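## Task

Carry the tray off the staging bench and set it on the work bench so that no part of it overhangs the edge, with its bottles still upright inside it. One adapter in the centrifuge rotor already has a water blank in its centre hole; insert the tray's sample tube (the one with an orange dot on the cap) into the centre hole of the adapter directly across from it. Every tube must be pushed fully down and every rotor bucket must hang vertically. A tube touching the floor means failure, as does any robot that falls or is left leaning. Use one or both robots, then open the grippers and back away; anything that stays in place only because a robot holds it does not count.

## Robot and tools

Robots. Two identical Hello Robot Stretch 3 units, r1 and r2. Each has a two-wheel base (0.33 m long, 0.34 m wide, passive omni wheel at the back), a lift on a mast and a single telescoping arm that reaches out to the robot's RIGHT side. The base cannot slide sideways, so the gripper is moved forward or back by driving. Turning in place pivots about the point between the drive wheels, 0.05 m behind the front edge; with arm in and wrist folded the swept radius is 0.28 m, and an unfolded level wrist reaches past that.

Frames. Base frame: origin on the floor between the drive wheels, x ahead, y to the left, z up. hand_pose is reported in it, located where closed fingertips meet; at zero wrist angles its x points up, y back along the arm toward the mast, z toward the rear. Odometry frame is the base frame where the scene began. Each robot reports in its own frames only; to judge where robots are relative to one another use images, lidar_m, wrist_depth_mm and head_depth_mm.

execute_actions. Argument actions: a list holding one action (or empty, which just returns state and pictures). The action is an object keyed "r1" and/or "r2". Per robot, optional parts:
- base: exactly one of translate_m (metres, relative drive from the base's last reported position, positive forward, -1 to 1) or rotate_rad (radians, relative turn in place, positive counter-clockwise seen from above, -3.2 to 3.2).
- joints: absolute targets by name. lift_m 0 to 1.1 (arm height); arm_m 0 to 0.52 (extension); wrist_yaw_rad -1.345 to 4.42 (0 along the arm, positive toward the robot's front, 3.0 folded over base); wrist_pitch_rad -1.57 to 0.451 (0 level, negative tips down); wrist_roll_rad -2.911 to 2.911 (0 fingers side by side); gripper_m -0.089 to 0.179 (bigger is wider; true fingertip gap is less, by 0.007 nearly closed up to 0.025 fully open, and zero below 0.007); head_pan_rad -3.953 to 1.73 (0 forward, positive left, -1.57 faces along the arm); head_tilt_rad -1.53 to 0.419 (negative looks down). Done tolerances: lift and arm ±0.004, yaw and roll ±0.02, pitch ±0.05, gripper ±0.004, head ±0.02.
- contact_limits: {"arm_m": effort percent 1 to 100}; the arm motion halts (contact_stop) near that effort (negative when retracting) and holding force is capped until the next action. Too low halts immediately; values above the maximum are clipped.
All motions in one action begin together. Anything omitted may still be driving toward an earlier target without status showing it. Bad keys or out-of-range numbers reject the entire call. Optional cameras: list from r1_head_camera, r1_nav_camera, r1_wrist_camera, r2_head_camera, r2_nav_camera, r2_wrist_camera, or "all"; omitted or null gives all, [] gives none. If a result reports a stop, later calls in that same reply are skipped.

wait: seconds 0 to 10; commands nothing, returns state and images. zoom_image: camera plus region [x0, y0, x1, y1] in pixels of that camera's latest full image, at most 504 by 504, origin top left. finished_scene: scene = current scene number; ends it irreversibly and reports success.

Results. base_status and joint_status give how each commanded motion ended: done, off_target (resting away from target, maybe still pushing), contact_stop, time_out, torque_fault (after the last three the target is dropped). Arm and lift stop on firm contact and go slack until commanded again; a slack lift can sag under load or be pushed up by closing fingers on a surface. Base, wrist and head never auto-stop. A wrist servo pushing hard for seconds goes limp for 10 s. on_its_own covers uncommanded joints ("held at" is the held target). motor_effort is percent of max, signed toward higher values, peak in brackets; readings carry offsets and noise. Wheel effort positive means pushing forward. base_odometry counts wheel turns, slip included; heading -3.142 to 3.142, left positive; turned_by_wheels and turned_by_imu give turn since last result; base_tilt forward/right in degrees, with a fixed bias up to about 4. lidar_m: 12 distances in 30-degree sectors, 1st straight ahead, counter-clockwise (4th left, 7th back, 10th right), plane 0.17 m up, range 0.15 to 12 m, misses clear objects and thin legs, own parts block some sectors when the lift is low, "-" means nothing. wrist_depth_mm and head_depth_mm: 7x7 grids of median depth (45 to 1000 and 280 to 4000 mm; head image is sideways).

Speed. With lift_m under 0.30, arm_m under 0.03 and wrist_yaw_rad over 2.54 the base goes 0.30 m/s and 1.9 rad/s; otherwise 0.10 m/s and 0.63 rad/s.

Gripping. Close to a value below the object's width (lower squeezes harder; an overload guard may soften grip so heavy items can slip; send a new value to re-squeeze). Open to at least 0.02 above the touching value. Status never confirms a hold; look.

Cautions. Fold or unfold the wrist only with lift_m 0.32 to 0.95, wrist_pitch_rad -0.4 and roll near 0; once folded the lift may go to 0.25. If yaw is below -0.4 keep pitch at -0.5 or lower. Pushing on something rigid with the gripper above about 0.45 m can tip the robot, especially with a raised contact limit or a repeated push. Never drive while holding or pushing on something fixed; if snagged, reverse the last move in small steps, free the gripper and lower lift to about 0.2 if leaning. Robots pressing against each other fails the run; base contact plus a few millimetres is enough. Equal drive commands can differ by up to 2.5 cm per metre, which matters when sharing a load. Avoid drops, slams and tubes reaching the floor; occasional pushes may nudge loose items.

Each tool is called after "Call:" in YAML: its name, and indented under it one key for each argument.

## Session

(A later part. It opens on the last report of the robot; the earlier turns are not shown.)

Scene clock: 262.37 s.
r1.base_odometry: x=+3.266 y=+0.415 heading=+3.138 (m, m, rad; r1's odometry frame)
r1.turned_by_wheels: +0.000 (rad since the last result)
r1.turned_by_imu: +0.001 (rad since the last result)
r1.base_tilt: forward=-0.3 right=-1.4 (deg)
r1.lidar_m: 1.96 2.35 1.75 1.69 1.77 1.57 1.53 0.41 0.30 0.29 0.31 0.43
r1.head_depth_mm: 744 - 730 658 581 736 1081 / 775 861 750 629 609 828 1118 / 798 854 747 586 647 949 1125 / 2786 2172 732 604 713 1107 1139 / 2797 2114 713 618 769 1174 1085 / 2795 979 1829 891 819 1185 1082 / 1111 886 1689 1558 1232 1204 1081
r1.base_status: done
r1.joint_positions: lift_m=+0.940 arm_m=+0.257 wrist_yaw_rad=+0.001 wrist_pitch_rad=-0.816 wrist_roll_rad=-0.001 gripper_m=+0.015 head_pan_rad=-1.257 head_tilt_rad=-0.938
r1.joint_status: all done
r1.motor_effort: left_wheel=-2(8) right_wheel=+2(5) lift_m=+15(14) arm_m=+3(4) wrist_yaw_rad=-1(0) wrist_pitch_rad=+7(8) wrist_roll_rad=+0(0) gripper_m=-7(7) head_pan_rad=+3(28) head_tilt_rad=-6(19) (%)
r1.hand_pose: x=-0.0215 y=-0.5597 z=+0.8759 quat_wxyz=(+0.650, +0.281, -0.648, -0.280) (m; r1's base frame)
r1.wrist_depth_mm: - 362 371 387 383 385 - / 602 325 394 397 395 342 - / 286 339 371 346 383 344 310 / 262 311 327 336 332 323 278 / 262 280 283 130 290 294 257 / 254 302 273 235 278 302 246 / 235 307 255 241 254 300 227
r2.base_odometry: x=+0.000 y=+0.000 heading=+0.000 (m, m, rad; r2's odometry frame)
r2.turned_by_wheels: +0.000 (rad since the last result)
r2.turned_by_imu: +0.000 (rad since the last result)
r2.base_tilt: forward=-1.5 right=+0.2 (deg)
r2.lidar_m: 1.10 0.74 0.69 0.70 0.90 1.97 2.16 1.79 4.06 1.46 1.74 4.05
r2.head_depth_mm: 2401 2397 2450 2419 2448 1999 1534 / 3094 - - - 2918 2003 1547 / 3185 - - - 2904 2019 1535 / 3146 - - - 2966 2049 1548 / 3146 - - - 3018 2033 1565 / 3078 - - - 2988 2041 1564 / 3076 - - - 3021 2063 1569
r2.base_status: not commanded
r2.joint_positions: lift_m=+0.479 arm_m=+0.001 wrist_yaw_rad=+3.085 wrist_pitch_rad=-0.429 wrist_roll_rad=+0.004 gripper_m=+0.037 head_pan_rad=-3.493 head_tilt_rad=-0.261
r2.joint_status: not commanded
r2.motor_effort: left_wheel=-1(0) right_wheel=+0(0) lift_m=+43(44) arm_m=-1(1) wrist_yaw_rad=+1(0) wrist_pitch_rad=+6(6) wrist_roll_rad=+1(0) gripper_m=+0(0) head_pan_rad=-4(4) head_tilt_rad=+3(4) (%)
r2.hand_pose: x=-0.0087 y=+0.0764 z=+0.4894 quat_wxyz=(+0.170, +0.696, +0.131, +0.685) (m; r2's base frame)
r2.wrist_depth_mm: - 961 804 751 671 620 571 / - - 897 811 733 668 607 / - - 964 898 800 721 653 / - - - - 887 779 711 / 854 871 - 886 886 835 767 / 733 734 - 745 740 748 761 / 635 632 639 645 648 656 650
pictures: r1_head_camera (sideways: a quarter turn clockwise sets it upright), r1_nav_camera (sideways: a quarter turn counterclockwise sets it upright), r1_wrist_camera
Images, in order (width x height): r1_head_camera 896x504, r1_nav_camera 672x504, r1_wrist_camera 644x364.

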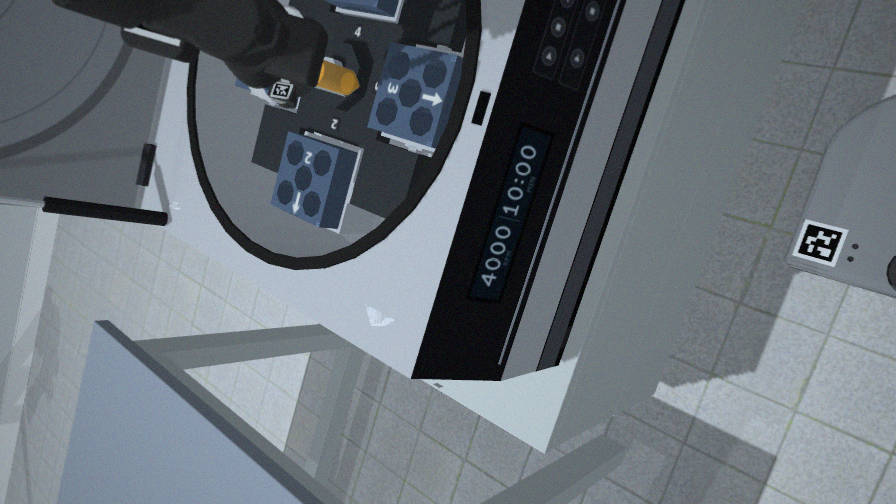

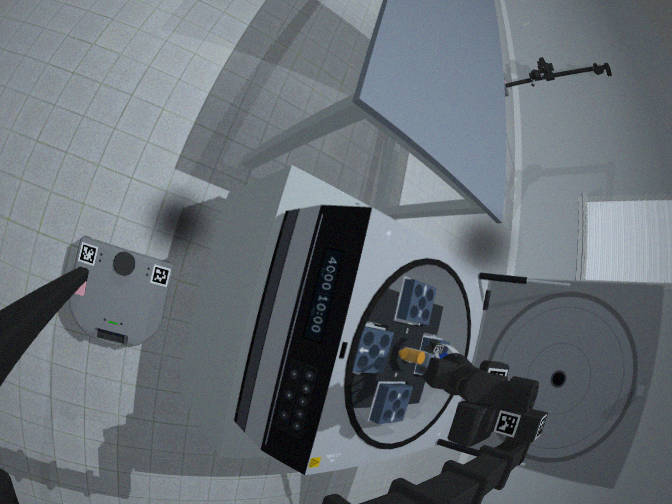

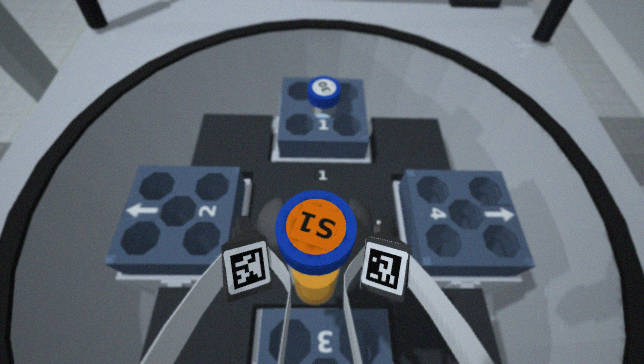

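Call:
execute_actions:
  actions:
    - {"r1":{"joints":{"head_pan_rad":-1.3,"head_tilt_rad":-1.05,"arm_m":0.235,"lift_m":0.915}}}
  cameras: ["r1_head_camera","r1_wrist_camera"]

Call:
zoom_image:
  camera: "r1_head_camera"
  region: [200,0,500,200]

Scene clock: 272.37 s.
r1.base_odometry: x=+3.266 y=+0.415 heading=+3.138 (m, m, rad; r1's odometry frame)
r1.turned_by_wheels: +0.000 (rad since the last result)
r1.turned_by_imu: +0.001 (rad since the last result)
r1.base_tilt: forward=-0.2 right=-1.4 (deg)
r1.lidar_m: 1.96 2.35 1.75 1.69 1.77 1.57 1.53 0.41 0.31 0.29 0.31 0.43
r1.head_depth_mm: 757 - 690 566 683 1084 1097 / 801 820 660 573 744 1163 1103 / 802 791 697 593 763 1189 - / 2130 755 612 618 844 1208 - / 2276 1883 610 647 953 1183 1085 / 959 1827 1525 805 1147 1182 1079 / 904 873 1616 1459 1282 1178 1078
r1.base_status: not commanded
r1.joint_positions: lift_m=+0.915 arm_m=+0.235 wrist_yaw_rad=+0.001 wrist_pitch_rad=-0.813 wrist_roll_rad=-0.001 gripper_m=+0.015 head_pan_rad=-1.293 head_tilt_rad=-1.037
r1.joint_status: all done
r1.motor_effort: left_wheel=-2(2) right_wheel=+2(2) lift_m=+14(14) arm_m=-3(4) wrist_yaw_rad=+0(0) wrist_pitch_rad=+7(8) wrist_roll_rad=-1(0) gripper_m=-7(7) head_pan_rad=-3(11) head_tilt_rad=-7(21) (%)
r1.hand_pose: x=-0.0215 y=-0.5388 z=+0.8512 quat_wxyz=(+0.650, +0.280, -0.649, -0.280) (m; r1's base frame)
r1.wrist_depth_mm: 575 327 359 387 366 346 - / 281 322 383 347 405 327 324 / 260 322 337 333 348 327 276 / 263 281 291 279 293 294 257 / 257 267 276 129 285 276 248 / 242 297 251 228 257 300 234 / 218 253 229 219 233 255 211
r2.base_odometry: x=+0.000 y=+0.000 heading=+0.000 (m, m, rad; r2's odometry frame)
r2.turned_by_wheels: +0.000 (rad since the last result)
r2.turned_by_imu: +0.000 (rad since the last result)
r2.base_tilt: forward=-1.5 right=+0.3 (deg)
r2.lidar_m: 1.10 0.74 0.69 0.70 0.89 1.97 2.15 1.78 4.06 1.45 1.75 4.06
r2.head_depth_mm: 2376 2423 2454 2434 2425 2008 1534 / 3150 - - - 2941 1997 1533 / 3230 - - - 2925 2013 1539 / 3212 - - - 2958 2024 1552 / 3157 - - - 2975 2022 1556 / 3125 - - - 2953 2072 1564 / 3081 - - - 3002 2056 1558
r2.base_status: not commanded
r2.joint_positions: lift_m=+0.479 arm_m=+0.001 wrist_yaw_rad=+3.085 wrist_pitch_rad=-0.429 wrist_roll_rad=+0.004 gripper_m=+0.037 head_pan_rad=-3.493 head_tilt_rad=-0.261
r2.joint_status: not commanded
r2.motor_effort: left_wheel=+0(0) right_wheel=+0(0) lift_m=+43(43) arm_m=-1(1) wrist_yaw_rad=+0(0) wrist_pitch_rad=+6(6) wrist_roll_rad=+1(1) gripper_m=+0(0) head_pan_rad=-4(4) head_tilt_rad=+4(4) (%)
r2.hand_pose: x=-0.0087 y=+0.0764 z=+0.4894 quat_wxyz=(+0.170, +0.696, +0.131, +0.685) (m; r2's base frame)
r2.wrist_depth_mm: - 986 798 748 673 614 570 / - - 888 805 735 664 616 / - - 957 907 792 711 654 / - - - - 871 773 713 / 869 870 - 874 901 836 771 / 733 720 - 741 716 753 775 / 633 639 638 641 641 656 655
pictures: r1_head_camera (sideways: a quarter turn clockwise sets it upright), r1_wrist_camera
Images, in order (width x height): r1_head_camera 896x504, r1_wrist_camera 644x364.

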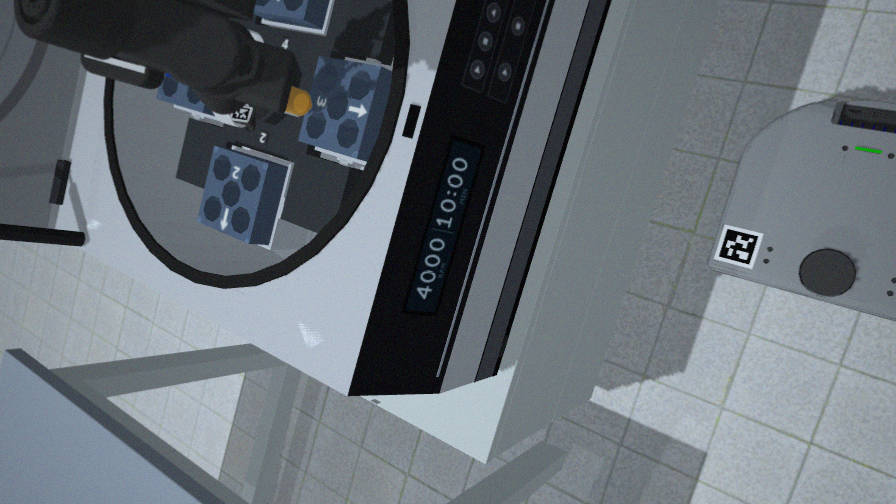

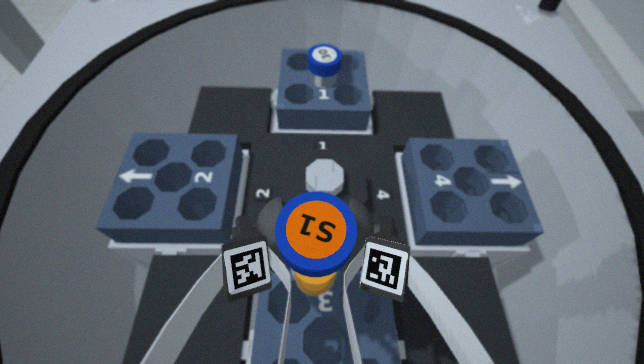

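Region (200, 0, 500, 200) of r1_head_camera's 896x504 image, scaled by 1.680, with more detail than that image has.

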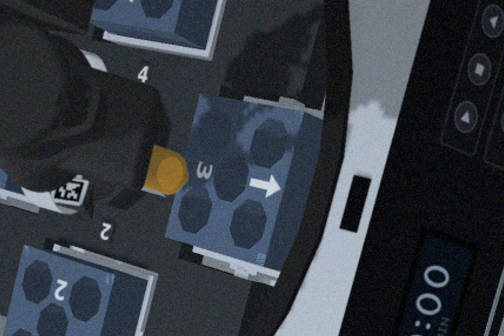

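Call:
execute_actions:
  actions:
    - {"r1":{"joints":{"arm_m":0.217,"lift_m":0.905}}}
  cameras: ["r1_head_camera","r1_wrist_camera"]

Call:
zoom_image:
  camera: "r1_head_camera"
  region: [200,0,500,200]

Scene clock: 280.53 s.
r1.base_odometry: x=+3.266 y=+0.415 heading=+3.138 (m, m, rad; r1's odometry frame)
r1.turned_by_wheels: +0.000 (rad since the last result)
r1.turned_by_imu: +0.001 (rad since the last result)
r1.base_tilt: forward=-0.3 right=-1.4 (deg)
r1.lidar_m: 1.96 2.35 1.75 1.69 1.78 1.58 1.53 0.41 0.30 0.29 0.31 0.43
r1.head_depth_mm: 759 - 686 566 683 1075 1095 / 799 818 658 573 744 1156 1099 / 803 788 698 594 763 1193 - / 2097 753 612 619 845 1211 - / 2250 1878 609 646 955 1183 1088 / 957 1818 1534 804 1154 1182 1077 / 899 873 1622 1454 1277 1181 1077
r1.base_status: not commanded
r1.joint_positions: lift_m=+0.905 arm_m=+0.217 wrist_yaw_rad=+0.001 wrist_pitch_rad=-0.811 wrist_roll_rad=-0.001 gripper_m=+0.015 head_pan_rad=-1.293 head_tilt_rad=-1.037
r1.joint_status: all done
r1.motor_effort: left_wheel=-2(2) right_wheel=+2(2) lift_m=+14(15) arm_m=-3(4) wrist_yaw_rad=-1(1) wrist_pitch_rad=+6(7) wrist_roll_rad=+0(0) gripper_m=-6(7) head_pan_rad=-2(3) head_tilt_rad=-8(7) (%)
r1.hand_pose: x=-0.0215 y=-0.5213 z=+0.8416 quat_wxyz=(+0.650, +0.279, -0.649, -0.279) (m; r1's base frame)
r1.wrist_depth_mm: 315 319 378 384 380 336 - / 272 336 369 338 379 339 299 / 262 303 317 330 324 310 268 / 263 267 281 272 287 282 254 / 252 272 265 128 273 288 241 / 232 250 236 216 246 267 223 / 201 243 230 216 232 252 195
r2.base_odometry: x=+0.000 y=+0.000 heading=+0.000 (m, m, rad; r2's odometry frame)
r2.turned_by_wheels: +0.000 (rad since the last result)
r2.turned_by_imu: +0.000 (rad since the last result)
r2.base_tilt: forward=-1.5 right=+0.2 (deg)
r2.lidar_m: 1.10 0.74 0.69 0.70 0.90 1.97 2.14 1.79 4.07 1.45 1.75 4.04
r2.head_depth_mm: 2392 2400 2435 2457 2395 1998 1545 / 3161 - - - 2896 2005 1543 / 3198 - - - 2948 2002 1542 / 3157 - - - 2968 2026 1546 / 3169 - - - 2940 2026 1564 / 3106 - - - 2971 2058 1569 / 3100 - - - 3032 2067 1576
r2.base_status: not commanded
r2.joint_positions: lift_m=+0.479 arm_m=+0.001 wrist_yaw_rad=+3.085 wrist_pitch_rad=-0.429 wrist_roll_rad=+0.004 gripper_m=+0.037 head_pan_rad=-3.493 head_tilt_rad=-0.261
r2.joint_status: not commanded
r2.motor_effort: left_wheel=+0(1) right_wheel=+0(0) lift_m=+43(43) arm_m=-1(1) wrist_yaw_rad=+1(0) wrist_pitch_rad=+6(6) wrist_roll_rad=+0(0) gripper_m=+0(0) head_pan_rad=-3(4) head_tilt_rad=+3(3) (%)
r2.hand_pose: x=-0.0087 y=+0.0764 z=+0.4894 quat_wxyz=(+0.170, +0.696, +0.131, +0.685) (m; r2's base frame)
r2.wrist_depth_mm: - 969 799 740 676 615 571 / - - 882 822 728 671 610 / - - 979 916 808 721 654 / - - - - 853 788 706 / 853 878 - 900 901 839 768 / 729 722 - 748 718 774 763 / 635 631 633 635 639 649 661
pictures: r1_head_camera (sideways: a quarter turn clockwise sets it upright), r1_wrist_camera
Images, in order (width x height): r1_head_camera 896x504, r1_wrist_camera 644x364.

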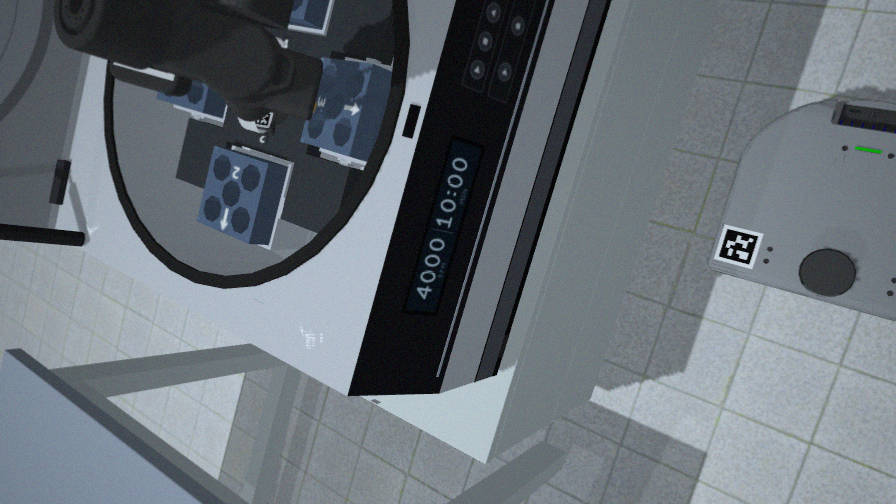

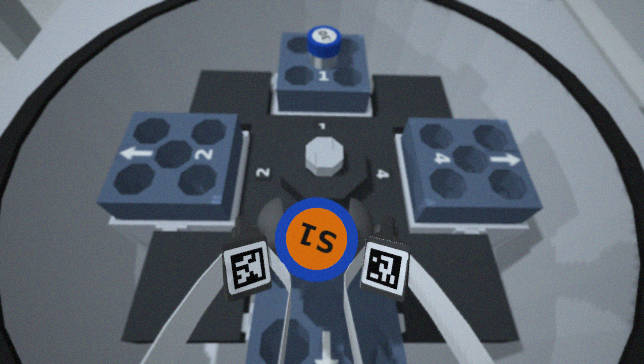

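Region (200, 0, 500, 200) of r1_head_camera's 896x504 image, scaled by 1.680, with more detail than that image has.

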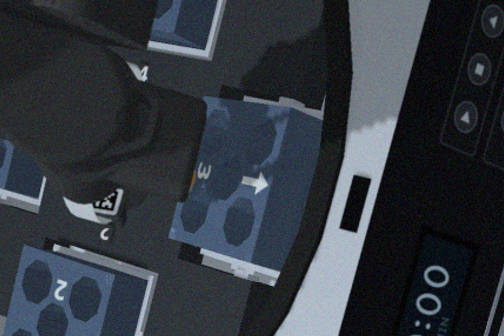

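Call:
execute_actions:
  actions:
    - {"r1":{"joints":{"lift_m":0.96,"head_pan_rad":-1.95,"head_tilt_rad":-0.85}}}
  cameras: ["r1_head_camera","r1_wrist_camera","r1_nav_camera"]

Scene clock: 288.77 s.
r1.base_odometry: x=+3.266 y=+0.415 heading=+3.138 (m, m, rad; r1's odometry frame)
r1.turned_by_wheels: +0.000 (rad since the last result)
r1.turned_by_imu: +0.001 (rad since the last result)
r1.base_tilt: forward=-0.2 right=-1.6 (deg)
r1.lidar_m: 1.96 2.35 1.75 1.70 1.77 1.58 1.53 0.41 0.30 0.29 0.31 0.43
r1.head_depth_mm: 2112 2269 2203 - - 1229 1109 / 2482 2527 - - 811 1207 1109 / 2905 - - 621 696 1005 1144 / 2841 - 805 624 635 870 1132 / 747 - 794 705 603 765 1092 / 728 - 804 672 575 707 1045 / 708 - 818 697 556 667 960
r1.base_status: not commanded
r1.joint_positions: lift_m=+0.960 arm_m=+0.217 wrist_yaw_rad=+0.001 wrist_pitch_rad=-0.811 wrist_roll_rad=-0.001 gripper_m=+0.015 head_pan_rad=-1.943 head_tilt_rad=-0.853
r1.joint_status: all done
r1.motor_effort: left_wheel=-2(2) right_wheel=+2(2) lift_m=+22(23) arm_m=-3(3) wrist_yaw_rad=-1(1) wrist_pitch_rad=+6(6) wrist_roll_rad=+0(0) gripper_m=-6(7) head_pan_rad=-3(28) head_tilt_rad=+2(19) (%)
r1.hand_pose: x=-0.0215 y=-0.5213 z=+0.8960 quat_wxyz=(+0.650, +0.279, -0.649, -0.279) (m; r1's base frame)
r1.wrist_depth_mm: - 398 409 425 420 427 - / 693 357 433 444 432 375 - / - 350 406 386 418 360 - / 282 333 338 343 349 337 304 / 257 318 312 129 323 330 270 / 235 324 292 276 301 330 245 / 213 279 282 299 288 282 225
r2.base_odometry: x=+0.000 y=+0.000 heading=+0.000 (m, m, rad; r2's odometry frame)
r2.turned_by_wheels: +0.000 (rad since the last result)
r2.turned_by_imu: +0.000 (rad since the last result)
r2.base_tilt: forward=-1.5 right=+0.2 (deg)
r2.lidar_m: 1.10 0.74 0.69 0.70 0.90 1.97 2.15 1.79 4.05 1.45 1.74 4.06
r2.head_depth_mm: 2390 2430 2445 2445 2419 1974 1544 / 3216 - - - 2917 2017 1525 / 3212 - - - 2932 2029 1551 / 3208 - - - 2959 2014 1549 / 3141 - - - 2936 2054 1567 / 3149 - - - 2942 2031 1565 / 3090 - - - 3030 2050 1570
r2.base_status: not commanded
r2.joint_positions: lift_m=+0.479 arm_m=+0.001 wrist_yaw_rad=+3.085 wrist_pitch_rad=-0.429 wrist_roll_rad=+0.004 gripper_m=+0.037 head_pan_rad=-3.493 head_tilt_rad=-0.261
r2.joint_status: not commanded
r2.motor_effort: left_wheel=+0(0) right_wheel=+0(0) lift_m=+43(43) arm_m=-1(1) wrist_yaw_rad=-1(0) wrist_pitch_rad=+6(6) wrist_roll_rad=+0(0) gripper_m=+0(0) head_pan_rad=-3(3) head_tilt_rad=+3(3) (%)
r2.hand_pose: x=-0.0087 y=+0.0764 z=+0.4894 quat_wxyz=(+0.170, +0.696, +0.131, +0.685) (m; r2's base frame)
r2.wrist_depth_mm: - 976 801 750 681 615 565 / - - 884 822 732 655 607 / - - 987 907 803 728 662 / - - - 994 878 772 700 / 860 865 - 875 897 834 773 / 718 742 - 752 723 767 751 / 631 629 630 646 651 654 662
pictures: r1_head_camera (sideways: a quarter turn clockwise sets it upright), r1_nav_camera (sideways: a quarter turn counterclockwise sets it upright), r1_wrist_camera
Images, in order (width x height): r1_head_camera 896x504, r1_nav_camera 672x504, r1_wrist_camera 644x364.

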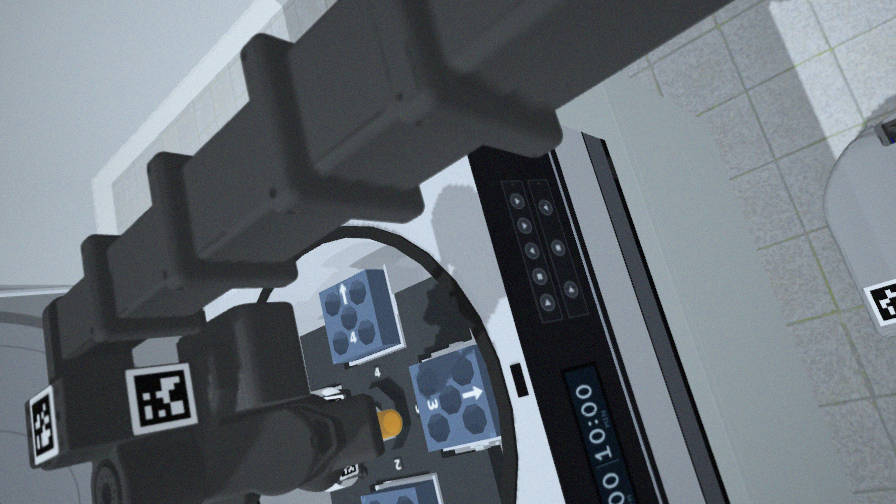

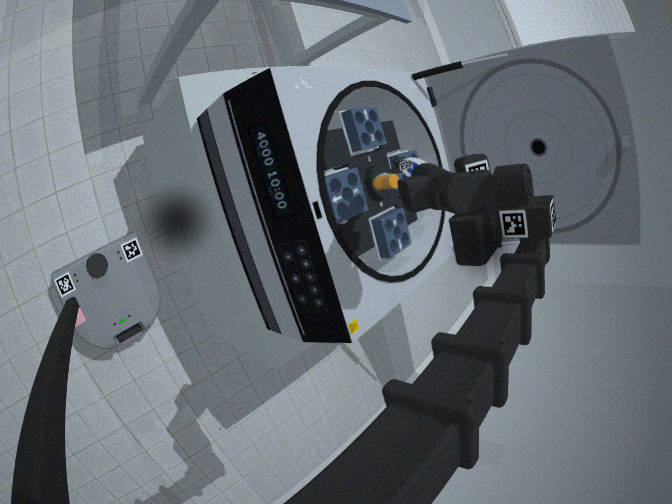

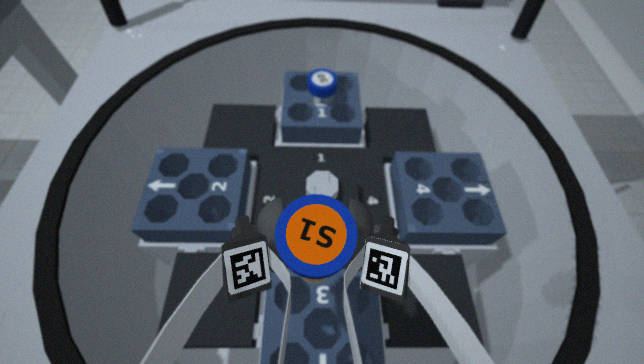

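Call:
execute_actions:
  actions:
    - {"r1":{"joints":{"wrist_pitch_rad":-0.93,"arm_m":0.205,"head_pan_rad":-1.3,"head_tilt_rad":-1.04}}}
  cameras: ["r1_head_camera","r1_wrist_camera","r1_nav_camera"]

Scene clock: 298.60 s.
r1.base_odometry: x=+3.266 y=+0.415 heading=+3.138 (m, m, rad; r1's odometry frame)
r1.turned_by_wheels: +0.000 (rad since the last result)
r1.turned_by_imu: +0.001 (rad since the last result)
r1.base_tilt: forward=-0.1 right=-1.3 (deg)
r1.lidar_m: 1.96 2.35 1.75 1.70 1.77 1.58 1.53 0.41 0.30 0.30 0.31 0.43
r1.head_depth_mm: - - 696 567 673 1055 1097 / 794 816 663 574 731 1154 1101 / 814 800 705 588 762 1180 - / 835 761 624 611 816 1208 - / 2307 1893 615 638 918 1190 1089 / 986 1817 1511 795 1035 1190 1080 / 919 888 1624 1458 1269 1182 1078
r1.base_status: not commanded
r1.joint_positions: lift_m=+0.960 arm_m=+0.205 wrist_yaw_rad=+0.001 wrist_pitch_rad=-0.936 wrist_roll_rad=-0.001 gripper_m=+0.015 head_pan_rad=-1.307 head_tilt_rad=-1.027
r1.joint_status: all done
r1.motor_effort: left_wheel=-2(2) right_wheel=+2(2) lift_m=+22(23) arm_m=-3(2) wrist_yaw_rad=+0(0) wrist_pitch_rad=+3(5) wrist_roll_rad=+0(0) gripper_m=-7(7) head_pan_rad=+2(29) head_tilt_rad=-7(21) (%)
r1.hand_pose: x=-0.0215 y=-0.4828 z=+0.8778 quat_wxyz=(+0.632, +0.320, -0.630, -0.319) (m; r1's base frame)
r1.wrist_depth_mm: 616 334 413 377 429 349 - / 295 344 382 371 393 352 - / 272 321 331 328 345 332 292 / 250 321 316 325 328 330 266 / 229 320 302 129 307 324 244 / 214 275 381 258 334 275 228 / 203 202 336 368 344 212 214
r2.base_odometry: x=+0.000 y=+0.000 heading=+0.000 (m, m, rad; r2's odometry frame)
r2.turned_by_wheels: +0.000 (rad since the last result)
r2.turned_by_imu: +0.000 (rad since the last result)
r2.base_tilt: forward=-1.5 right=+0.3 (deg)
r2.lidar_m: 1.09 0.75 0.69 0.70 0.90 1.97 2.15 1.79 4.06 1.45 1.75 4.04
r2.head_depth_mm: 2398 2436 2414 2460 2413 2006 1524 / 3182 - - - 2896 1992 1535 / 3200 - - - 2907 2022 1534 / 3177 - - - 2992 2024 1557 / 3207 - - - 2982 2023 1568 / 3148 - - - 2953 2046 1560 / 3065 - - - 3018 2070 1578
r2.base_status: not commanded
r2.joint_positions: lift_m=+0.479 arm_m=+0.001 wrist_yaw_rad=+3.085 wrist_pitch_rad=-0.429 wrist_roll_rad=+0.004 gripper_m=+0.037 head_pan_rad=-3.493 head_tilt_rad=-0.261
r2.joint_status: not commanded
r2.motor_effort: left_wheel=+0(0) right_wheel=+0(0) lift_m=+43(43) arm_m=-2(1) wrist_yaw_rad=-1(0) wrist_pitch_rad=+6(6) wrist_roll_rad=+0(0) gripper_m=+0(0) head_pan_rad=-3(3) head_tilt_rad=+4(3) (%)
r2.hand_pose: x=-0.0087 y=+0.0764 z=+0.4894 quat_wxyz=(+0.170, +0.696, +0.131, +0.685) (m; r2's base frame)
r2.wrist_depth_mm: - 986 810 746 677 622 567 / - - 874 793 739 662 601 / - - 985 902 789 735 656 / - - - 981 876 789 706 / 865 859 - 874 902 840 769 / 718 728 - 746 721 766 758 / 638 637 641 638 644 651 664
pictures: r1_head_camera (sideways: a quarter turn clockwise sets it upright), r1_nav_camera (sideways: a quarter turn counterclockwise sets it upright), r1_wrist_camera
Images, in order (width x height): r1_head_camera 896x504, r1_nav_camera 672x504, r1_wrist_camera 644x364.

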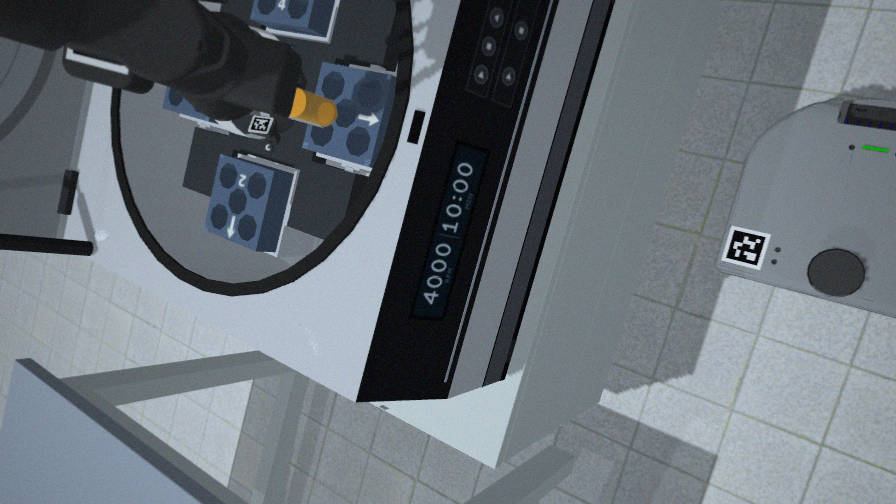

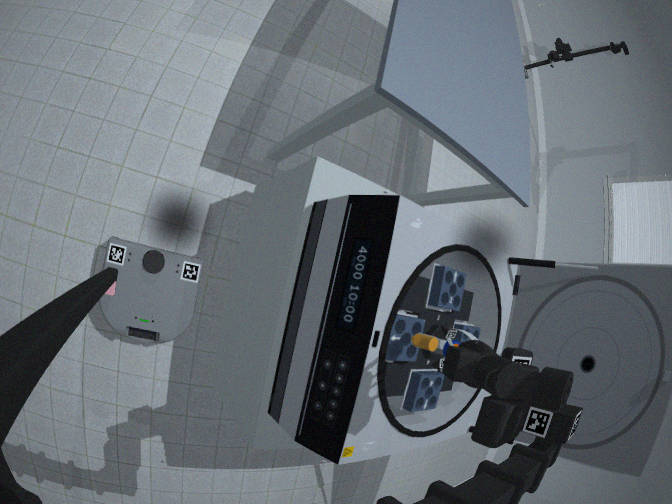

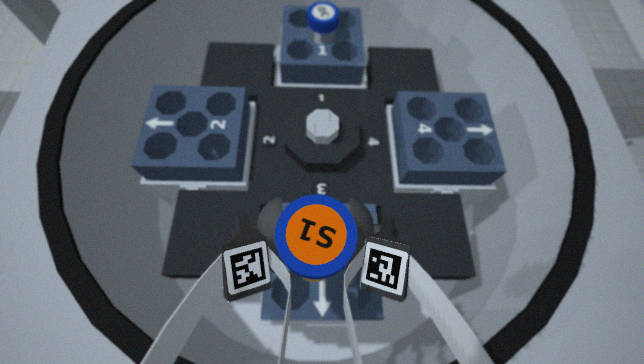

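Call:
execute_actions:
  actions:
    - {"r1":{"joints":{"lift_m":0.945}}}
  cameras: ["r1_head_camera"]

Call:
zoom_image:
  camera: "r1_head_camera"
  region: [260,40,440,200]

Scene clock: 302.50 s.
r1.base_odometry: x=+3.266 y=+0.415 heading=+3.138 (m, m, rad; r1's odometry frame)
r1.turned_by_wheels: +0.000 (rad since the last result)
r1.turned_by_imu: +0.001 (rad since the last result)
r1.base_tilt: forward=-0.3 right=-1.5 (deg)
r1.lidar_m: 1.96 2.35 1.75 1.70 1.77 1.57 1.53 0.41 0.30 0.29 0.31 0.43
r1.head_depth_mm: - - 697 567 673 1049 1099 / 796 819 646 572 732 1154 1101 / 813 798 705 586 762 1181 - / 835 759 627 611 816 1209 - / 2305 1900 616 639 913 1190 1093 / 991 1798 1511 794 1032 1187 1077 / 920 887 1636 1471 1271 1178 1072
r1.base_status: not commanded
r1.joint_positions: lift_m=+0.945 arm_m=+0.205 wrist_yaw_rad=+0.001 wrist_pitch_rad=-0.937 wrist_roll_rad=-0.001 gripper_m=+0.015 head_pan_rad=-1.307 head_tilt_rad=-1.027
r1.joint_status: all done
r1.motor_effort: left_wheel=-2(2) right_wheel=+2(2) lift_m=+14(21) arm_m=-3(3) wrist_yaw_rad=+0(1) wrist_pitch_rad=+4(4) wrist_roll_rad=-1(1) gripper_m=-7(6) head_pan_rad=+2(2) head_tilt_rad=-6(7) (%)
r1.hand_pose: x=-0.0215 y=-0.4825 z=+0.8632 quat_wxyz=(+0.631, +0.320, -0.630, -0.319) (m; r1's base frame)
r1.wrist_depth_mm: 303 337 401 360 413 337 - / 278 332 356 355 369 345 298 / 261 310 320 307 330 321 272 / 244 319 305 309 308 318 252 / 217 301 286 129 292 306 229 / 199 270 370 244 330 275 212 / 189 189 334 356 341 198 201
r2.base_odometry: x=+0.000 y=+0.000 heading=+0.000 (m, m, rad; r2's odometry frame)
r2.turned_by_wheels: +0.000 (rad since the last result)
r2.turned_by_imu: +0.000 (rad since the last result)
r2.base_tilt: forward=-1.5 right=+0.3 (deg)
r2.lidar_m: 1.10 0.74 0.69 0.70 0.90 1.97 2.15 1.79 4.06 1.45 1.75 4.06
r2.head_depth_mm: 2424 2407 2425 2443 2460 2006 1543 / 3168 - - - 2873 2017 1535 / 3220 - - - 2943 2007 1533 / 3179 - - - 2933 2032 1542 / 3132 - - - 2957 2020 1549 / 3124 - - - 3014 2074 1564 / 3059 - - - 3046 2073 1569
r2.base_status: not commanded
r2.joint_positions: lift_m=+0.479 arm_m=+0.001 wrist_yaw_rad=+3.085 wrist_pitch_rad=-0.429 wrist_roll_rad=+0.004 gripper_m=+0.037 head_pan_rad=-3.493 head_tilt_rad=-0.261
r2.joint_status: not commanded
r2.motor_effort: left_wheel=+0(0) right_wheel=+0(0) lift_m=+44(43) arm_m=-1(1) wrist_yaw_rad=+1(0) wrist_pitch_rad=+6(6) wrist_roll_rad=+0(0) gripper_m=+0(1) head_pan_rad=-3(4) head_tilt_rad=+3(4) (%)
r2.hand_pose: x=-0.0087 y=+0.0764 z=+0.4894 quat_wxyz=(+0.170, +0.696, +0.131, +0.685) (m; r2's base frame)
r2.wrist_depth_mm: - 973 813 751 682 617 567 / - - 891 813 732 663 605 / - - 974 888 809 717 652 / - - - - 883 780 703 / 863 860 - 902 897 827 768 / 728 727 - 751 729 740 761 / 620 626 649 644 642 660 661
pictures: r1_head_camera (sideways: a quarter turn clockwise sets it upright)
Images, in order (width x height): r1_head_camera 896x504.

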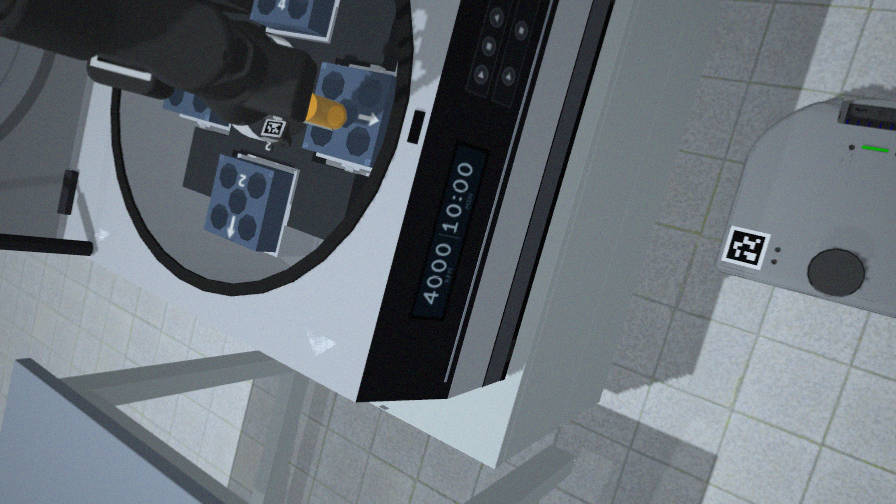

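Region (260, 40, 440, 200) of r1_head_camera's 896x504 image, scaled by 2.800, with more detail than that image has.

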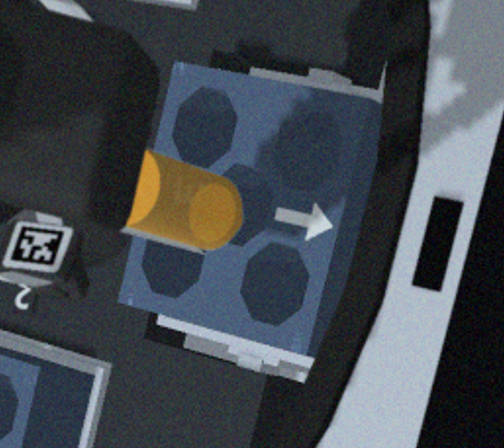

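Call:
execute_actions:
  actions:
    - {"r1":{"base":{"translate_m":-0.005},"joints":{"lift_m":0.93}}}
  cameras: ["r1_head_camera","r1_wrist_camera"]

Call:
zoom_image:
  camera: "r1_head_camera"
  region: [260,40,440,200]

Scene clock: 309.50 s.
r1.base_odometry: x=+3.271 y=+0.415 heading=+3.138 (m, m, rad; r1's odometry frame)
r1.turned_by_wheels: +0.000 (rad since the last result)
r1.turned_by_imu: +0.001 (rad since the last result)
r1.base_tilt: forward=-0.2 right=-1.4 (deg)
r1.lidar_m: 1.96 2.36 1.75 1.69 1.77 1.57 1.52 0.41 0.30 0.30 0.31 0.43
r1.head_depth_mm: 753 - 698 568 674 1053 1100 / 797 820 647 574 730 1150 1101 / 812 801 702 588 761 1178 - / 831 764 625 612 816 1209 - / 2314 1902 617 638 909 1189 1085 / 1004 1805 1503 777 1034 1183 1083 / 921 922 1619 1465 1264 1182 1075
r1.base_status: done
r1.joint_positions: lift_m=+0.930 arm_m=+0.205 wrist_yaw_rad=+0.001 wrist_pitch_rad=-0.938 wrist_roll_rad=-0.001 gripper_m=+0.015 head_pan_rad=-1.307 head_tilt_rad=-1.027
r1.joint_status: all done
r1.motor_effort: left_wheel=-2(8) right_wheel=+2(4) lift_m=+14(17) arm_m=-3(3) wrist_yaw_rad=-1(1) wrist_pitch_rad=+4(4) wrist_roll_rad=-1(0) gripper_m=-7(6) head_pan_rad=+2(3) head_tilt_rad=-6(6) (%)
r1.hand_pose: x=-0.0215 y=-0.4825 z=+0.8481 quat_wxyz=(+0.631, +0.320, -0.630, -0.320) (m; r1's base frame)
r1.wrist_depth_mm: 277 339 385 344 401 333 313 / 269 316 331 343 344 329 277 / 267 284 303 292 308 308 254 / 251 308 287 290 292 311 236 / 223 281 268 129 274 295 215 / 186 269 317 227 363 265 198 / 175 187 339 343 329 186 186
r2.base_odometry: x=+0.000 y=+0.000 heading=+0.000 (m, m, rad; r2's odometry frame)
r2.turned_by_wheels: +0.000 (rad since the last result)
r2.turned_by_imu: +0.000 (rad since the last result)
r2.base_tilt: forward=-1.5 right=+0.3 (deg)
r2.lidar_m: 1.10 0.74 0.69 0.70 0.90 1.97 2.15 1.79 4.06 1.45 1.75 4.06
r2.head_depth_mm: 2354 2434 2405 2484 2455 2000 1542 / 3208 - - - 2905 2016 1543 / 3216 - - - 2965 2004 1541 / 3181 - - - 2895 2041 1557 / 3148 - - - 2987 2055 1558 / 3075 - - - 3026 2040 1560 / 3061 - - - 2965 2073 1565
r2.base_status: not commanded
r2.joint_positions: lift_m=+0.479 arm_m=+0.001 wrist_yaw_rad=+3.085 wrist_pitch_rad=-0.429 wrist_roll_rad=+0.004 gripper_m=+0.037 head_pan_rad=-3.493 head_tilt_rad=-0.261
r2.joint_status: not commanded
r2.motor_effort: left_wheel=-1(1) right_wheel=+1(0) lift_m=+43(43) arm_m=-1(1) wrist_yaw_rad=+0(0) wrist_pitch_rad=+6(6) wrist_roll_rad=+1(0) gripper_m=+0(0) head_pan_rad=-3(3) head_tilt_rad=+4(4) (%)
r2.hand_pose: x=-0.0087 y=+0.0764 z=+0.4894 quat_wxyz=(+0.170, +0.696, +0.131, +0.685) (m; r2's base frame)
r2.wrist_depth_mm: - 952 807 741 685 617 570 / - - 872 818 734 658 613 / - - 974 906 792 718 652 / - - - 990 877 798 711 / 849 856 - 879 909 827 769 / 724 747 - 744 729 758 758 / 632 641 643 640 653 648 653
pictures: r1_head_camera (sideways: a quarter turn clockwise sets it upright), r1_wrist_camera
Images, in order (width x height): r1_head_camera 896x504, r1_wrist_camera 644x364.

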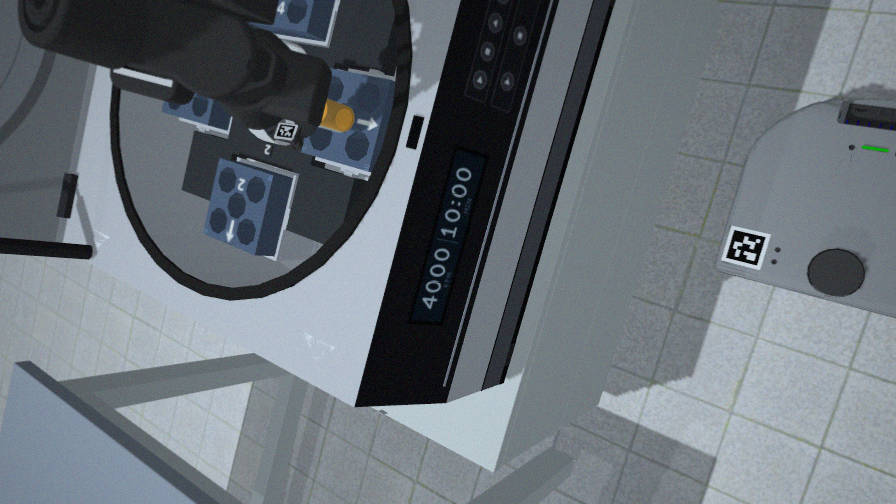

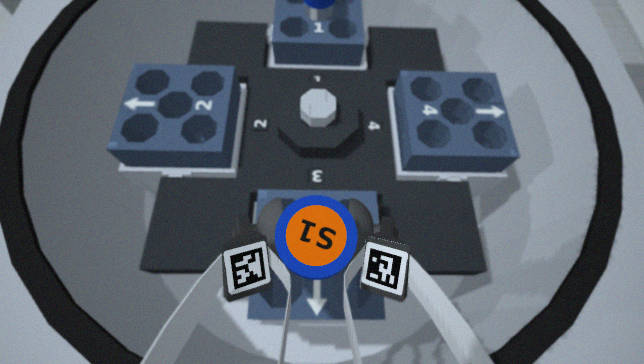

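Region (260, 40, 440, 200) of r1_head_camera's 896x504 image, scaled by 2.800, with more detail than that image has.

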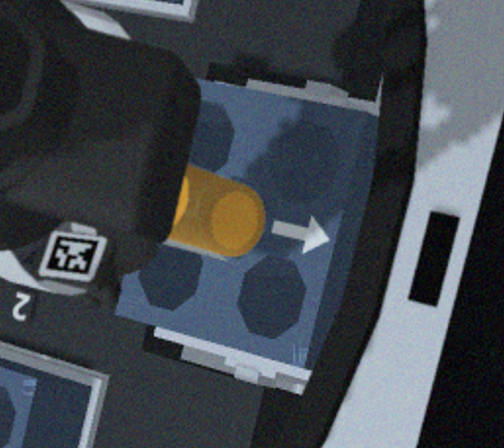

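Covers the hole now. Lower further, gently.

Call:
execute_actions:
  actions:
    - {"r1":{"joints":{"lift_m":0.905}}}
  cameras: ["r1_head_camera","r1_wrist_camera"]

Call:
zoom_image:
  camera: "r1_head_camera"
  region: [260,40,440,200]

Scene clock: 314.33 s.
r1.base_odometry: x=+3.271 y=+0.415 heading=+3.138 (m, m, rad; r1's odometry frame)
r1.turned_by_wheels: +0.000 (rad since the last result)
r1.turned_by_imu: +0.001 (rad since the last result)
r1.base_tilt: forward=-0.2 right=-1.4 (deg)
r1.lidar_m: 1.97 2.35 1.75 1.70 1.77 1.57 1.52 0.41 0.30 0.29 0.31 0.43
r1.head_depth_mm: 757 - 684 569 673 1051 1096 / 796 816 647 574 732 1152 1102 / 813 801 704 588 761 1177 - / 829 762 624 612 818 1207 - / 2340 1905 618 639 915 1190 1092 / 1002 1799 1508 776 1039 1182 1079 / 917 921 1629 1464 1264 1183 1073
r1.base_status: not commanded
r1.joint_positions: lift_m=+0.905 arm_m=+0.205 wrist_yaw_rad=+0.001 wrist_pitch_rad=-0.938 wrist_roll_rad=-0.001 gripper_m=+0.015 head_pan_rad=-1.307 head_tilt_rad=-1.027
r1.joint_status: all done
r1.motor_effort: left_wheel=-2(2) right_wheel=+2(2) lift_m=+15(15) arm_m=-3(3) wrist_yaw_rad=-1(1) wrist_pitch_rad=+4(4) wrist_roll_rad=+0(0) gripper_m=-7(7) head_pan_rad=+2(2) head_tilt_rad=-7(6) (%)
r1.hand_pose: x=-0.0215 y=-0.4825 z=+0.8232 quat_wxyz=(+0.631, +0.320, -0.630, -0.320) (m; r1's base frame)
r1.wrist_depth_mm: 263 324 336 317 347 334 267 / 270 279 294 283 301 299 250 / 267 254 277 272 277 267 245 / 253 277 260 252 268 296 228 / 224 247 242 129 248 262 202 / 188 271 260 201 339 253 175 / 151 187 318 320 309 181 161
r2.base_odometry: x=+0.000 y=+0.000 heading=+0.000 (m, m, rad; r2's odometry frame)
r2.turned_by_wheels: +0.000 (rad since the last result)
r2.turned_by_imu: +0.000 (rad since the last result)
r2.base_tilt: forward=-1.5 right=+0.3 (deg)
r2.lidar_m: 1.10 0.74 0.69 0.70 0.90 1.97 2.15 1.79 4.06 1.45 1.74 4.04
r2.head_depth_mm: 2430 2419 2432 2454 2425 2008 1540 / 3158 - - - 2853 2004 1528 / 3146 - - - 2918 2023 1553 / 3124 - - - 2946 2026 1554 / 3169 - - - 2952 2064 1538 / 3138 - - - 3015 2055 1570 / 3108 - - - 3032 2052 1563
r2.base_status: not commanded
r2.joint_positions: lift_m=+0.479 arm_m=+0.001 wrist_yaw_rad=+3.085 wrist_pitch_rad=-0.429 wrist_roll_rad=+0.004 gripper_m=+0.037 head_pan_rad=-3.493 head_tilt_rad=-0.261
r2.joint_status: not commanded
r2.motor_effort: left_wheel=+0(0) right_wheel=+0(0) lift_m=+43(43) arm_m=-1(1) wrist_yaw_rad=+0(0) wrist_pitch_rad=+6(6) wrist_roll_rad=+0(0) gripper_m=+0(0) head_pan_rad=-3(4) head_tilt_rad=+4(3) (%)
r2.hand_pose: x=-0.0087 y=+0.0764 z=+0.4894 quat_wxyz=(+0.170, +0.696, +0.131, +0.685) (m; r2's base frame)
r2.wrist_depth_mm: - 989 790 745 681 617 577 / - - 874 829 732 664 610 / - - 986 897 803 712 654 / - - - 973 861 782 712 / 855 873 - 881 891 842 764 / 728 733 - 739 724 764 768 / 631 636 643 645 645 653 658
pictures: r1_head_camera (sideways: a quarter turn clockwise sets it upright), r1_wrist_camera
Images, in order (width x height): r1_head_camera 896x504, r1_wrist_camera 644x364.

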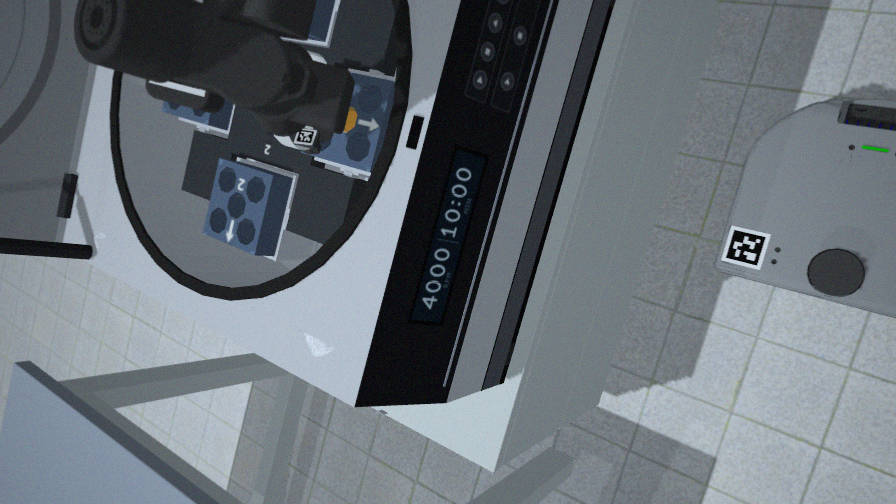

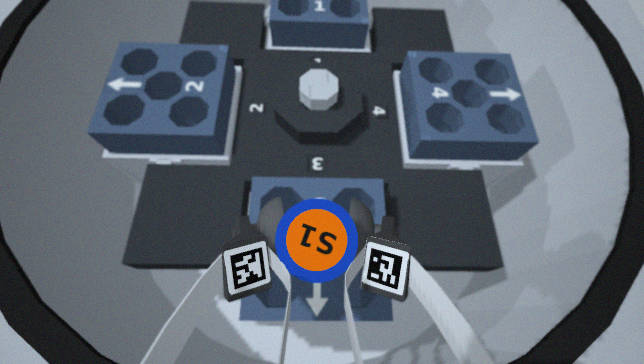

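Region (260, 40, 440, 200) of r1_head_camera's 896x504 image, scaled by 2.800, with more detail than that image has.

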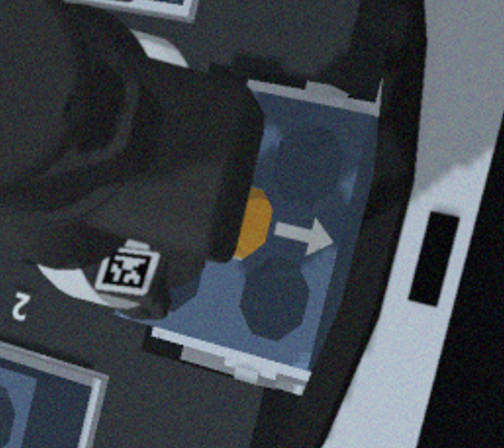

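Call:
execute_actions:
  actions:
    - {"r1":{"joints":{"lift_m":0.875}}}
  cameras: ["r1_head_camera","r1_wrist_camera"]

Scene clock: 318.10 s.
r1.base_odometry: x=+3.271 y=+0.415 heading=+3.138 (m, m, rad; r1's odometry frame)
r1.turned_by_wheels: +0.000 (rad since the last result)
r1.turned_by_imu: +0.001 (rad since the last result)
r1.base_tilt: forward=-0.3 right=-1.4 (deg)
r1.lidar_m: 1.96 2.35 1.75 1.70 1.77 1.57 1.52 0.41 0.30 0.29 0.31 0.43
r1.head_depth_mm: 784 - 677 568 675 1054 1095 / 797 818 - 573 729 1152 1097 / 816 802 702 587 761 1180 - / 832 762 625 612 817 1213 - / 2299 1887 617 637 909 1192 1092 / 1000 1807 1496 774 1036 1180 1081 / 918 917 1628 1458 1267 1181 1075
r1.base_status: not commanded
r1.joint_positions: lift_m=+0.875 arm_m=+0.205 wrist_yaw_rad=+0.001 wrist_pitch_rad=-0.935 wrist_roll_rad=-0.001 gripper_m=+0.015 head_pan_rad=-1.307 head_tilt_rad=-1.027
r1.joint_status: all done
r1.motor_effort: left_wheel=-2(2) right_wheel=+3(2) lift_m=+14(12) arm_m=-3(3) wrist_yaw_rad=+0(1) wrist_pitch_rad=+3(4) wrist_roll_rad=+0(0) gripper_m=-7(7) head_pan_rad=+3(3) head_tilt_rad=-8(7) (%)
r1.hand_pose: x=-0.0215 y=-0.4831 z=+0.7935 quat_wxyz=(+0.632, +0.319, -0.630, -0.319) (m; r1's base frame)
r1.wrist_depth_mm: 262 259 292 294 302 300 249 / 244 238 261 241 270 248 250 / 249 237 246 246 251 235 241 / 254 229 225 209 232 243 230 / 224 210 212 128 218 221 204 / 189 292 282 176 267 252 170 / 149 189 287 290 288 182 135
r2.base_odometry: x=+0.000 y=+0.000 heading=+0.000 (m, m, rad; r2's odometry frame)
r2.turned_by_wheels: +0.000 (rad since the last result)
r2.turned_by_imu: +0.000 (rad since the last result)
r2.base_tilt: forward=-1.5 right=+0.2 (deg)
r2.lidar_m: 1.10 0.74 0.69 0.70 0.90 1.97 2.14 1.79 4.07 1.45 1.75 4.05
r2.head_depth_mm: 2414 2425 2430 2452 2462 2008 1535 / 3135 - - - 2862 2001 1538 / 3187 - - - 2930 2005 1539 / 3156 - - - 2931 2022 1547 / 3097 - - - 2993 2034 1550 / 3106 - - - 2944 2032 1563 / 3095 - - - 3002 2061 1578
r2.base_status: not commanded
r2.joint_positions: lift_m=+0.479 arm_m=+0.001 wrist_yaw_rad=+3.085 wrist_pitch_rad=-0.429 wrist_roll_rad=+0.004 gripper_m=+0.037 head_pan_rad=-3.493 head_tilt_rad=-0.261
r2.joint_status: not commanded
r2.motor_effort: left_wheel=+0(0) right_wheel=+0(0) lift_m=+43(43) arm_m=-1(1) wrist_yaw_rad=-1(0) wrist_pitch_rad=+6(6) wrist_roll_rad=+0(0) gripper_m=+0(0) head_pan_rad=-3(3) head_tilt_rad=+4(3) (%)
r2.hand_pose: x=-0.0087 y=+0.0764 z=+0.4894 quat_wxyz=(+0.170, +0.696, +0.131, +0.685) (m; r2's base frame)
r2.wrist_depth_mm: - 973 811 755 672 609 564 / - - 883 837 732 662 608 / - - 1000 917 792 720 655 / - - - - 878 788 706 / 864 880 - 893 901 834 758 / 735 729 - 743 727 762 762 / 632 639 630 647 650 660 653
pictures: r1_head_camera (sideways: a quarter turn clockwise sets it upright), r1_wrist_camera
Images, in order (width x height): r1_head_camera 896x504, r1_wrist_camera 644x364.

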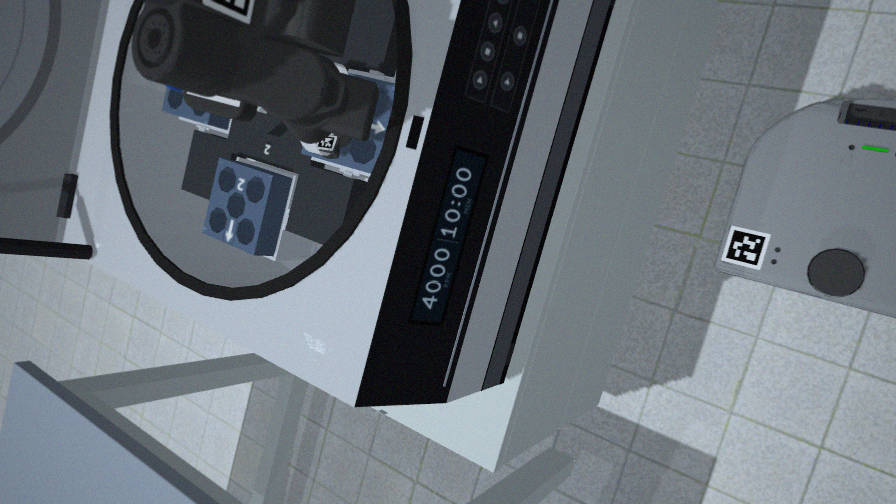

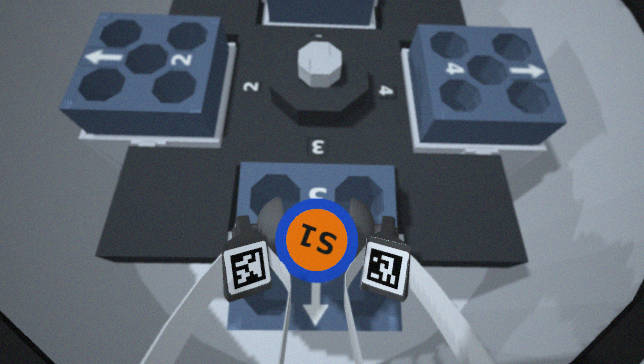

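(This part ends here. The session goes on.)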